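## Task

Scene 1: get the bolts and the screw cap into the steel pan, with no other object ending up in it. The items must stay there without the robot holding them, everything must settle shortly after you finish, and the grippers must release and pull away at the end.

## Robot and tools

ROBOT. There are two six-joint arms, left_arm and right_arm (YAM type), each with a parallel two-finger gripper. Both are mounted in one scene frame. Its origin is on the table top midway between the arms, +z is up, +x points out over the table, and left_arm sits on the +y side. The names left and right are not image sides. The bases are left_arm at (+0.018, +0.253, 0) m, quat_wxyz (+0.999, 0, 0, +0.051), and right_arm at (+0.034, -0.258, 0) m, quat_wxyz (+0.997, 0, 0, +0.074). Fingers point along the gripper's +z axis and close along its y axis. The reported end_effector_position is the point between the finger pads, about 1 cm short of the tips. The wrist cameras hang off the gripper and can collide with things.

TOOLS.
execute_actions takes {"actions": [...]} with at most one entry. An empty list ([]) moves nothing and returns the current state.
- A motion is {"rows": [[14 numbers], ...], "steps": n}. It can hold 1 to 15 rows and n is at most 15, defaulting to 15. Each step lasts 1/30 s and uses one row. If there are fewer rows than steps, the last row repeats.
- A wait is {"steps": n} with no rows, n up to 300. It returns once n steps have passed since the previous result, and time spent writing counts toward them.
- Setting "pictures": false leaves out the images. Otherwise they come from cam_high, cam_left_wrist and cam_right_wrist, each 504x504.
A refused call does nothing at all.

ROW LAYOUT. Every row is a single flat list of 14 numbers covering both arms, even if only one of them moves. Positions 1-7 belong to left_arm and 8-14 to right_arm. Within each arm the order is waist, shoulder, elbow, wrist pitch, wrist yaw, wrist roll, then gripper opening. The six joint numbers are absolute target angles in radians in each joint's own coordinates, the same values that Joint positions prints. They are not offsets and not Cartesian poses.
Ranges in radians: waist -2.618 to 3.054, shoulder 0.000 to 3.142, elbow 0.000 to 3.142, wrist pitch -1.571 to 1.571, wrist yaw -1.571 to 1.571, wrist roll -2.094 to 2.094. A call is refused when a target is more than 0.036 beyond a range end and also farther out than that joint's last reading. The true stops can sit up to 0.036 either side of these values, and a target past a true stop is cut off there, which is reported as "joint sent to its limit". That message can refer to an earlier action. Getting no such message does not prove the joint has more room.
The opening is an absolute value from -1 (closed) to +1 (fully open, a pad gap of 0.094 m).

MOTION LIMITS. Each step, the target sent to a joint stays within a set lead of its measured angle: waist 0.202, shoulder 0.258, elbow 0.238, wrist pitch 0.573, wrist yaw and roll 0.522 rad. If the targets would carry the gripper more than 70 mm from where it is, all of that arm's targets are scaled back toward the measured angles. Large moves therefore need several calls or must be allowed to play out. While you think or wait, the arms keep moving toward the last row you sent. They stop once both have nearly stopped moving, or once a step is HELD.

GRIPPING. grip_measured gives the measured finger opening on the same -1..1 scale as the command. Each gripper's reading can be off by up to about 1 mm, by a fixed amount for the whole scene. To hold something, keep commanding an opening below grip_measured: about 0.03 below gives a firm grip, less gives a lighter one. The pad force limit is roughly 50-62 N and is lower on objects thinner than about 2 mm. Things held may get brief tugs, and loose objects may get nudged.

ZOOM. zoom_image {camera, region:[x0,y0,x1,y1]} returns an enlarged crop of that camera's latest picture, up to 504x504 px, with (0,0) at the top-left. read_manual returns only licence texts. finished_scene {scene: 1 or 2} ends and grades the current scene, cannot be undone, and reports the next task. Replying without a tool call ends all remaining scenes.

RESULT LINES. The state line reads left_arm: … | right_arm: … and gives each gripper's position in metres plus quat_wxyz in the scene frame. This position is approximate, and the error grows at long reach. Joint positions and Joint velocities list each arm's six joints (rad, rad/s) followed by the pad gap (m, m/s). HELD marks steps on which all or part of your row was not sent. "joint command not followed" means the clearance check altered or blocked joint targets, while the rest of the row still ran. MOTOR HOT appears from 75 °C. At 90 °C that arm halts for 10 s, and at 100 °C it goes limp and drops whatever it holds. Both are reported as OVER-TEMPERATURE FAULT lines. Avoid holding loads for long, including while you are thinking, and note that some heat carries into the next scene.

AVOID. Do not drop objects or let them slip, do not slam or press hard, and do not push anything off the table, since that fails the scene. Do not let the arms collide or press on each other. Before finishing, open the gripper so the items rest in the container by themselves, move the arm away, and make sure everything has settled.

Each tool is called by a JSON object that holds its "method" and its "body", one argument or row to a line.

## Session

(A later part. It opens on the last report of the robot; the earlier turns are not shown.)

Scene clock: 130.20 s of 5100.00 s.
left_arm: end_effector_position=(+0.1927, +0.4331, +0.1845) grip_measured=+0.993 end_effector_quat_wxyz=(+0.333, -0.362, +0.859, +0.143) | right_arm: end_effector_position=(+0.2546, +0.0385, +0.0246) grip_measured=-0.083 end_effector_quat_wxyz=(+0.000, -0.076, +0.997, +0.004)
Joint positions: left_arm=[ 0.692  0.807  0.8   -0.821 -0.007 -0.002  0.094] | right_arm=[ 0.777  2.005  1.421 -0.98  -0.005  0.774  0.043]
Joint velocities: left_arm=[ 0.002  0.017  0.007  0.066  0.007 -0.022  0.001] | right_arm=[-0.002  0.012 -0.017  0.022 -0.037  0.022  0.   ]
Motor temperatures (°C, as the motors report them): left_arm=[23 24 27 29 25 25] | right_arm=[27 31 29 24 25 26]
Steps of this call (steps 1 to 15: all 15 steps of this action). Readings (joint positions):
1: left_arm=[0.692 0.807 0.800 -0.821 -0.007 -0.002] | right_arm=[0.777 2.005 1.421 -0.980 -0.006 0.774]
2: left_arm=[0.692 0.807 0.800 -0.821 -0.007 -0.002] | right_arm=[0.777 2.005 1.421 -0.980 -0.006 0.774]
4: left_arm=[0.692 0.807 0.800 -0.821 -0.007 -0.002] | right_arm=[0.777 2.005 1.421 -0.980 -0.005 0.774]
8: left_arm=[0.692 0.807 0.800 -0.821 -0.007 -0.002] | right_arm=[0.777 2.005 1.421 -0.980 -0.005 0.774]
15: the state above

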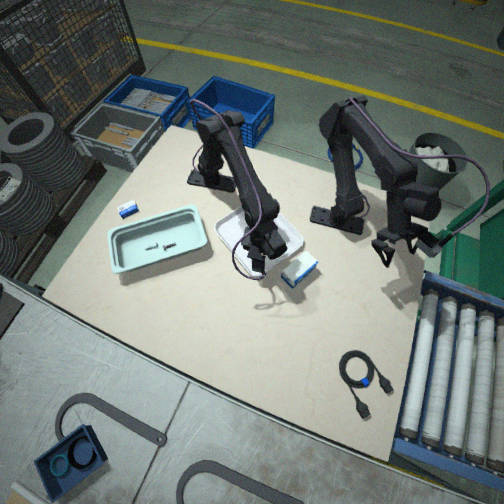

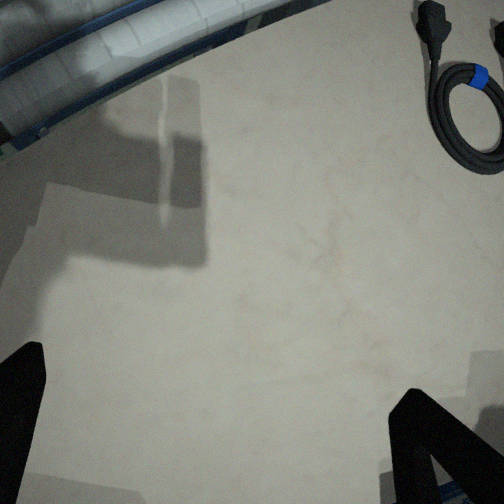

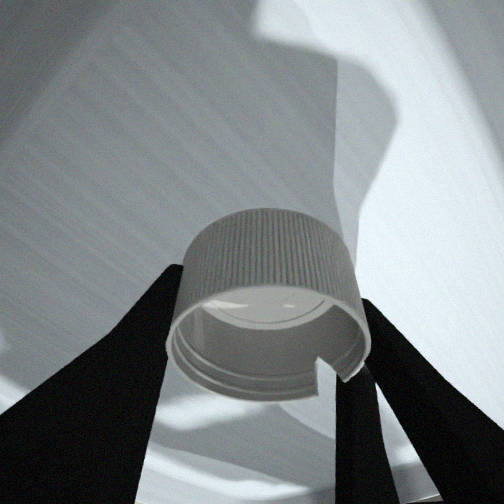

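{"method": "execute_actions", "body": {
  "actions": [
    {"rows":[[0.7,0.8,0.8,-0.8,0,0,0.99,0.772,1.9,1.8,-1.4,0,0.78,-0.13]]}
  ],
  "pictures": false
}}

{"method": "execute_actions", "body": {
  "actions": [
    {"rows":[[0.7,0.8,0.8,-0.8,0,0,0.99,-0.455,2.15,2.15,-1.5,0,0.6,-0.13]]}
  ],
  "pictures": false
}}

{"method": "execute_actions", "body": {
  "actions": [
    {"steps":22}
  ]
}}

Scene clock: 136.87 s of 5100.00 s.
left_arm: end_effector_position=(+0.1927, +0.4331, +0.1845) grip_measured=+0.993 end_effector_quat_wxyz=(+0.333, -0.362, +0.859, +0.143) | right_arm: end_effector_position=(+0.2599, +0.0457, +0.1576) grip_measured=-0.083 end_effector_quat_wxyz=(+0.033, -0.076, +0.996, +0.042)
Joint positions: left_arm=[ 0.692  0.807  0.8   -0.821 -0.007 -0.002  0.094] | right_arm=[ 0.777  1.89   1.791 -1.365 -0.005  0.774  0.043]
Joint velocities: left_arm=[ 0.002 -0.007 -0.002  0.037  0.022  0.007  0.002] | right_arm=[ 0.017  0.115  0.007 -0.198  0.007 -0.007 -0.   ]
Motor temperatures (°C, as the motors report them): left_arm=[23 24 27 29 25 25] | right_arm=[27 30 29 24 25 26]
Steps of this call (steps 1 to 15: the robot went on to your last target; steps 16 to 90: nothing new was sent; then 3.17 s passed at rest; steps 91 to 105: all 15 steps of this action). Readings (joint positions):
91: left_arm=[0.692 0.807 0.800 -0.821 -0.007 -0.002] | right_arm=[0.777 2.006 1.445 -1.025 -0.005 0.774]
92: left_arm=[0.692 0.807 0.800 -0.821 -0.007 -0.002] | right_arm=[0.777 2.007 1.482 -1.088 -0.005 0.774]
94: left_arm=[0.692 0.807 0.800 -0.821 -0.007 -0.002] | right_arm=[0.777 1.994 1.574 -1.181 -0.005 0.774]
98: left_arm=[0.692 0.807 0.800 -0.821 -0.007 -0.002] | right_arm=[0.777 1.938 1.752 -1.279 -0.005 0.774]
105: the state above

Scene clock: 137.37 s of 5100.00 s.
left_arm: end_effector_position=(+0.1927, +0.4331, +0.1845) grip_measured=+0.993 end_effector_quat_wxyz=(+0.333, -0.362, +0.859, +0.143) | right_arm: end_effector_position=(+0.4556, -0.1687, +0.1262) grip_measured=-0.083 end_effector_quat_wxyz=(+0.017, +0.208, +0.978, +0.014)
Joint positions: left_arm=[ 0.692  0.807  0.8   -0.821 -0.007 -0.002  0.094] | right_arm=[ 0.053  2.185  2.104 -1.448 -0.013  0.621  0.043]
Joint velocities: left_arm=[ 0.007  0.007 -0.017 -0.081 -0.037 -0.007  0.   ] | right_arm=[-1.595 -0.002  0.081 -0.051  0.037 -0.081 -0.001]
Motor temperatures (°C, as the motors report them): left_arm=[23 24 27 29 25 25] | right_arm=[27 30 29 24 25 26]
Steps of this call (steps 1 to 15: all 15 steps of this action). Readings (joint positions):
1: left_arm=[0.692 0.807 0.800 -0.821 -0.007 -0.002] | right_arm=[0.763 1.920 1.827 -1.404 -0.013 0.753]
2: left_arm=[0.692 0.807 0.800 -0.821 -0.007 -0.002] | right_arm=[0.738 1.968 1.890 -1.437 -0.019 0.731]
4: left_arm=[0.692 0.807 0.800 -0.821 -0.007 -0.002] | right_arm=[0.657 2.067 2.008 -1.445 -0.021 0.695]
8: left_arm=[0.692 0.807 0.800 -0.821 -0.007 -0.002] | right_arm=[0.451 2.170 2.089 -1.436 -0.020 0.650]
15: the state above

Scene clock: 138.10 s of 5100.00 s.
left_arm: end_effector_position=(+0.1927, +0.4331, +0.1845) grip_measured=+0.993 end_effector_quat_wxyz=(+0.333, -0.362, +0.859, +0.143) | right_arm: end_effector_position=(+0.4376, -0.3811, +0.1270) grip_measured=-0.083 end_effector_quat_wxyz=(+0.003, +0.436, +0.900, +0.000)
Joint positions: left_arm=[ 0.692  0.807  0.8   -0.821 -0.007 -0.002  0.094] | right_arm=[-0.446  2.185  2.108 -1.488  0.001  0.606  0.043]
Joint velocities: left_arm=[ 0.012 -0.012  0.012  0.066  0.022 -0.037 -0.   ] | right_arm=[-0.046 -0.007  0.002 -0.007  0.037  0.066  0.   ]
Motor temperatures (°C, as the motors report them): left_arm=[23 24 27 29 25 25] | right_arm=[27 30 29 24 25 26]
Steps of this call (steps 1 to 22: the robot went on to your last target). Readings (joint positions):
1: left_arm=[0.692 0.807 0.800 -0.821 -0.007 -0.002] | right_arm=[-0.005 2.185 2.106 -1.448 -0.012 0.619]
2: left_arm=[0.692 0.807 0.800 -0.821 -0.007 -0.002] | right_arm=[-0.063 2.185 2.107 -1.448 -0.011 0.617]
4: left_arm=[0.692 0.807 0.800 -0.821 -0.007 -0.002] | right_arm=[-0.179 2.185 2.108 -1.449 -0.010 0.614]
8: left_arm=[0.692 0.807 0.800 -0.821 -0.007 -0.002] | right_arm=[-0.408 2.185 2.108 -1.453 -0.005 0.611]
22: the state above

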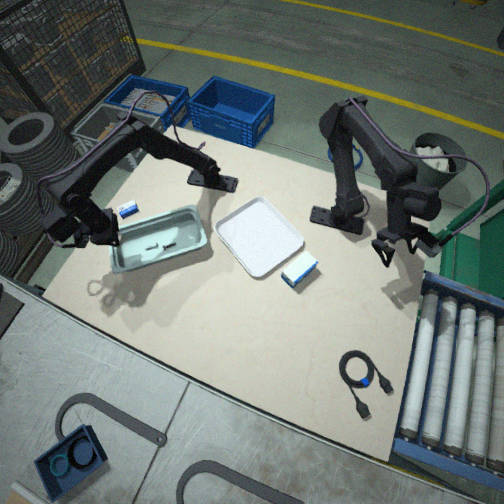

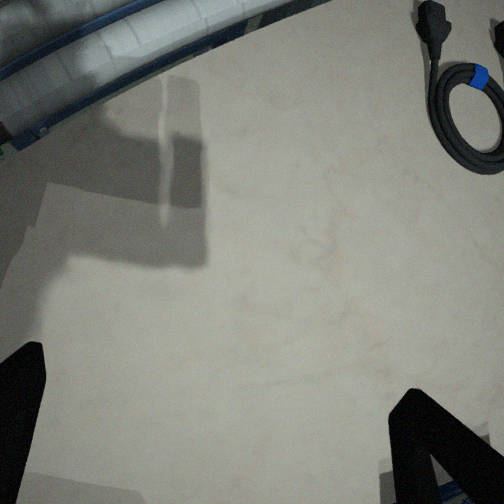

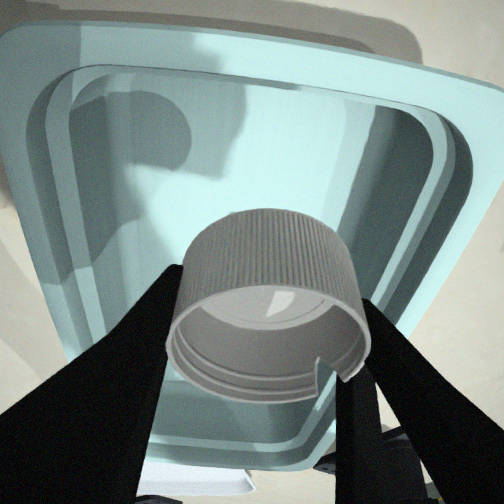

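{"method": "execute_actions", "body": {
  "actions": [
    {"rows":[[0.7,0.8,0.8,-0.8,0,0,0.99,-0.42,2.17,2,-1.4,0,0.6,-0.13],[0.7,0.8,0.8,-0.8,0,0,0.99,-0.42,2.17,2,-1.35,0,0.6,-0.13],[0.7,0.8,0.8,-0.8,0,0,0.99,-0.42,2.17,1.9,-1.3,0,0.6,-0.13],[0.7,0.8,0.8,-0.8,0,0,0.99,-0.42,2.17,1.85,-1.22,0,0.6,-0.13],[0.7,0.8,0.8,-0.8,0,0,0.99,-0.42,2.17,1.76,-1.12,0,0.6,-0.13]]}
  ]
}}

Scene clock: 143.50 s of 5100.00 s.
left_arm: end_effector_position=(+0.1927, +0.4331, +0.1845) grip_measured=+0.993 end_effector_quat_wxyz=(+0.333, -0.362, +0.859, +0.143) | right_arm: end_effector_position=(+0.4316, -0.3691, +0.0310) grip_measured=-0.083 end_effector_quat_wxyz=(-0.018, +0.426, +0.905, -0.003)
Joint positions: left_arm=[ 0.692  0.807  0.8   -0.821 -0.007 -0.002  0.094] | right_arm=[-0.422  2.202  1.752 -1.157  0.     0.606  0.043]
Joint velocities: left_arm=[-0.007  0.002 -0.007  0.007 -0.007 -0.037 -0.001] | right_arm=[-0.002 -0.095  0.002  0.168 -0.007  0.022 -0.001]
Motor temperatures (°C, as the motors report them): left_arm=[23 24 27 29 25 25] | right_arm=[27 32 30 24 25 26]
Steps of this call (steps 1 to 30: the robot went on to your last target; steps 31 to 90: nothing new was sent; then 1.90 s passed at rest; steps 91 to 105: all 15 steps of this action). Readings (joint positions):
91: left_arm=[0.692 0.807 0.800 -0.821 -0.007 -0.002] | right_arm=[-0.447 2.180 2.090 -1.473 0.001 0.606]
92: left_arm=[0.692 0.807 0.800 -0.821 -0.007 -0.002] | right_arm=[-0.444 2.174 2.064 -1.452 0.001 0.606]
94: left_arm=[0.692 0.807 0.800 -0.821 -0.007 -0.002] | right_arm=[-0.435 2.162 1.973 -1.380 0.001 0.606]
98: left_arm=[0.692 0.807 0.800 -0.821 -0.007 -0.002] | right_arm=[-0.423 2.183 1.782 -1.238 0.000 0.606]
105: the state above

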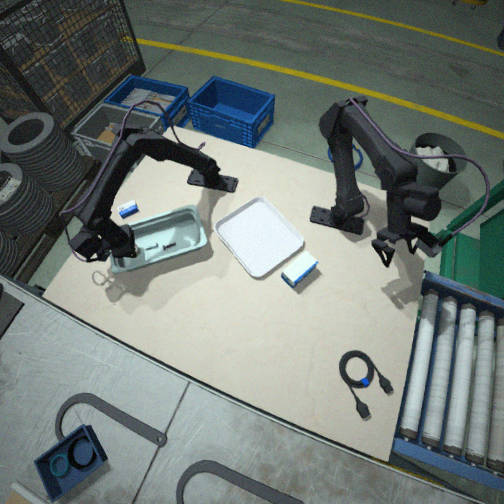

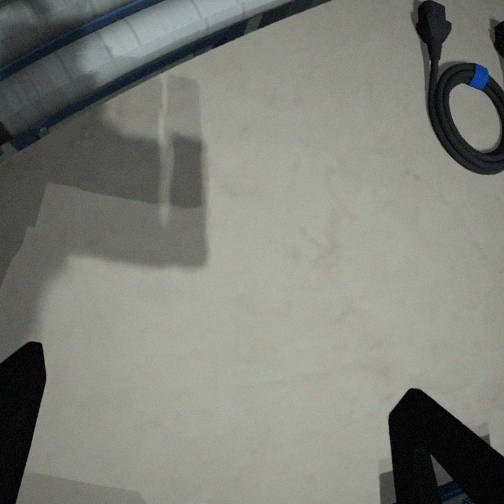

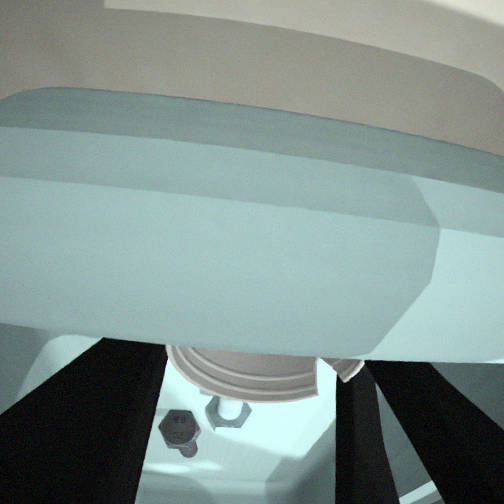

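{"method": "execute_actions", "body": {
  "actions": [
    {"rows":[[0.7,0.8,0.8,-0.8,0,0,0.99,-0.42,2.18,1.76,-1.12,0,0.6,0.2]],"steps":8}
  ],
  "pictures": false
}}

{"method": "execute_actions", "body": {
  "actions": [
    {"rows":[[0.7,0.8,0.8,-0.8,0,0,0.99,-0.42,2.1,2.15,-1.5,0,0.6,0.2]]}
  ],
  "pictures": false
}}

{"method": "execute_actions", "body": {
  "actions": [
    {"rows":[[0.7,0.8,0.8,-0.8,0,0,0.99,-0.42,1.2,1.4,-1.3,0,0.6,0.2]]}
  ],
  "pictures": false
}}

{"method": "execute_actions", "body": {
  "actions": [
    {"steps":20}
  ]
}}

Scene clock: 150.47 s of 5100.00 s.
left_arm: end_effector_position=(+0.1927, +0.4331, +0.1845) grip_measured=+0.993 end_effector_quat_wxyz=(+0.333, -0.362, +0.859, +0.143) | right_arm: end_effector_position=(+0.4385, -0.3711, +0.0330) grip_measured=+0.199 end_effector_quat_wxyz=(-0.002, +0.426, +0.905, -0.001)
Joint positions: left_arm=[ 0.692  0.807  0.8   -0.821 -0.007 -0.002  0.094] | right_arm=[-0.422  2.196  1.752 -1.13   0.     0.606  0.056]
Joint velocities: left_arm=[ 0.017 -0.012 -0.017 -0.007 -0.007 -0.051  0.   ] | right_arm=[ 0.007 -0.007 -0.002 -0.037  0.007  0.022  0.001]
Motor temperatures (°C, as the motors report them): left_arm=[23 24 27 29 25 25] | right_arm=[27 33 30 24 25 26]
Steps of this call (steps 1 to 30: the robot went on to your last target; steps 31 to 90: nothing new was sent; then 3.70 s passed at rest; steps 91 to 98: all 8 steps of this action). Readings (joint positions):
91: left_arm=[0.692 0.807 0.800 -0.821 -0.007 -0.002] | right_arm=[-0.422 2.196 1.752 -1.130 0.000 0.606]
92: left_arm=[0.692 0.807 0.800 -0.821 -0.007 -0.002] | right_arm=[-0.422 2.196 1.752 -1.130 0.000 0.606]
94: left_arm=[0.692 0.807 0.800 -0.821 -0.007 -0.002] | right_arm=[-0.422 2.196 1.752 -1.130 0.000 0.606]
98: the state above

Scene clock: 150.97 s of 5100.00 s.
left_arm: end_effector_position=(+0.1927, +0.4331, +0.1845) grip_measured=+0.993 end_effector_quat_wxyz=(+0.333, -0.362, +0.859, +0.143) | right_arm: end_effector_position=(+0.4487, -0.3739, +0.1770) grip_measured=+0.199 end_effector_quat_wxyz=(+0.080, +0.424, +0.902, +0.013)
Joint positions: left_arm=[ 0.692  0.807  0.8   -0.821 -0.007 -0.002  0.094] | right_arm=[-0.422  2.084  2.139 -1.464  0.     0.606  0.056]
Joint velocities: left_arm=[ 0.002  0.007  0.007  0.037 -0.022 -0.007  0.   ] | right_arm=[-0.007  0.134 -0.007 -0.286  0.051 -0.037 -0.   ]
Motor temperatures (°C, as the motors report them): left_arm=[23 24 27 29 25 25] | right_arm=[27 33 30 24 25 26]
Steps of this call (steps 1 to 15: all 15 steps of this action). Readings (joint positions):
1: left_arm=[0.692 0.807 0.800 -0.821 -0.007 -0.002] | right_arm=[-0.422 2.199 1.776 -1.169 0.000 0.606]
2: left_arm=[0.692 0.807 0.800 -0.821 -0.007 -0.002] | right_arm=[-0.422 2.202 1.813 -1.222 0.000 0.606]
4: left_arm=[0.692 0.807 0.800 -0.821 -0.007 -0.002] | right_arm=[-0.422 2.195 1.900 -1.300 0.000 0.606]
8: left_arm=[0.692 0.807 0.800 -0.821 -0.007 -0.002] | right_arm=[-0.422 2.153 2.081 -1.388 0.000 0.606]
15: the state above

Scene clock: 151.47 s of 5100.00 s.
left_arm: end_effector_position=(+0.1927, +0.4331, +0.1845) grip_measured=+0.993 end_effector_quat_wxyz=(+0.333, -0.362, +0.859, +0.143) | right_arm: end_effector_position=(+0.2777, -0.3259, +0.2589) grip_measured=+0.199 end_effector_quat_wxyz=(+0.240, +0.413, +0.878, +0.040)
Joint positions: left_arm=[ 0.692  0.807  0.8   -0.821 -0.007 -0.002  0.094] | right_arm=[-0.422  1.155  1.402 -1.327  0.     0.606  0.056]
Joint velocities: left_arm=[ 0.002 -0.017  0.012 -0.037 -0.007 -0.081  0.   ] | right_arm=[ 0.002  0.007 -0.007  0.022 -0.037 -0.081  0.   ]
Motor temperatures (°C, as the motors report them): left_arm=[23 24 27 29 25 25] | right_arm=[27 33 30 24 25 26]
Steps of this call (steps 1 to 15: all 15 steps of this action). Readings (joint positions):
1: left_arm=[0.692 0.807 0.800 -0.821 -0.007 -0.002] | right_arm=[-0.422 2.050 2.080 -1.416 0.000 0.606]
2: left_arm=[0.692 0.807 0.800 -0.821 -0.007 -0.002] | right_arm=[-0.422 1.993 1.981 -1.368 0.000 0.606]
4: left_arm=[0.692 0.807 0.800 -0.821 -0.007 -0.002] | right_arm=[-0.422 1.853 1.792 -1.335 0.000 0.606]
8: left_arm=[0.692 0.807 0.800 -0.821 -0.007 -0.002] | right_arm=[-0.422 1.513 1.466 -1.321 0.000 0.606]
15: the state above

Scene clock: 152.13 s of 5100.00 s.
left_arm: end_effector_position=(+0.1927, +0.4331, +0.1845) grip_measured=+0.993 end_effector_quat_wxyz=(+0.333, -0.362, +0.859, +0.143) | right_arm: end_effector_position=(+0.2869, -0.3285, +0.2498) grip_measured=+0.199 end_effector_quat_wxyz=(+0.225, +0.414, +0.881, +0.037)
Joint positions: left_arm=[ 0.692  0.807  0.8   -0.821 -0.007 -0.002  0.094] | right_arm=[-0.422  1.201  1.402 -1.312  0.     0.606  0.056]
Joint velocities: left_arm=[-0.012  0.002 -0.002 -0.051 -0.007  0.037 -0.001] | right_arm=[-0.022 -0.017 -0.012 -0.051  0.007  0.037 -0.   ]
Motor temperatures (°C, as the motors report them): left_arm=[23 24 27 29 25 25] | right_arm=[27 32 30 24 25 26]
Steps of this call (steps 1 to 20: the robot went on to your last target). Readings (joint positions):
1: left_arm=[0.692 0.807 0.800 -0.821 -0.007 -0.002] | right_arm=[-0.422 1.158 1.402 -1.326 0.000 0.606]
2: left_arm=[0.692 0.807 0.800 -0.821 -0.007 -0.002] | right_arm=[-0.422 1.167 1.402 -1.325 0.000 0.606]
4: left_arm=[0.692 0.807 0.800 -0.821 -0.007 -0.002] | right_arm=[-0.422 1.186 1.402 -1.320 0.000 0.606]
8: left_arm=[0.692 0.807 0.800 -0.821 -0.007 -0.002] | right_arm=[-0.422 1.201 1.402 -1.312 0.000 0.606]
20: the state above

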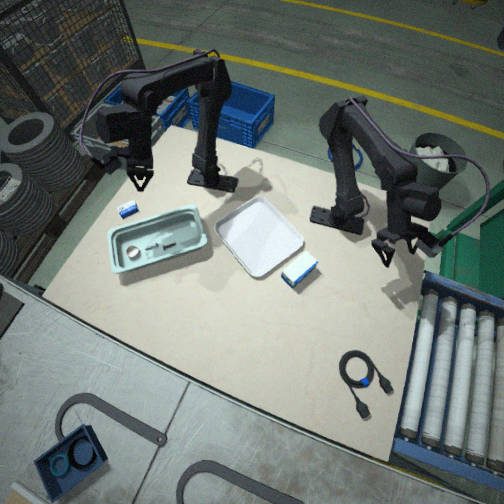

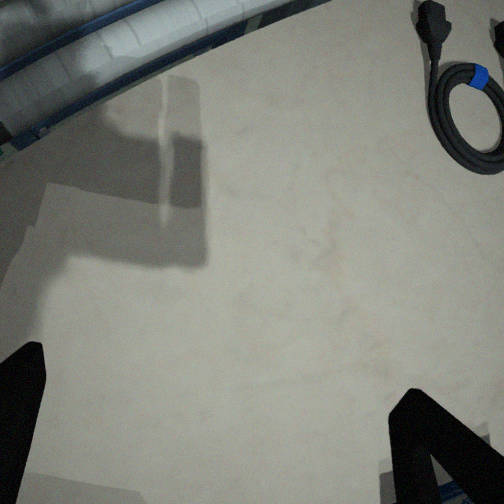

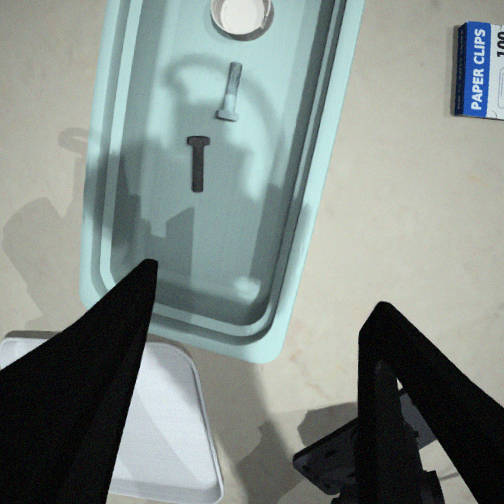

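{"method": "finished_scene", "body": {
  "scene": 1
}}

The scene is finished: the task was done.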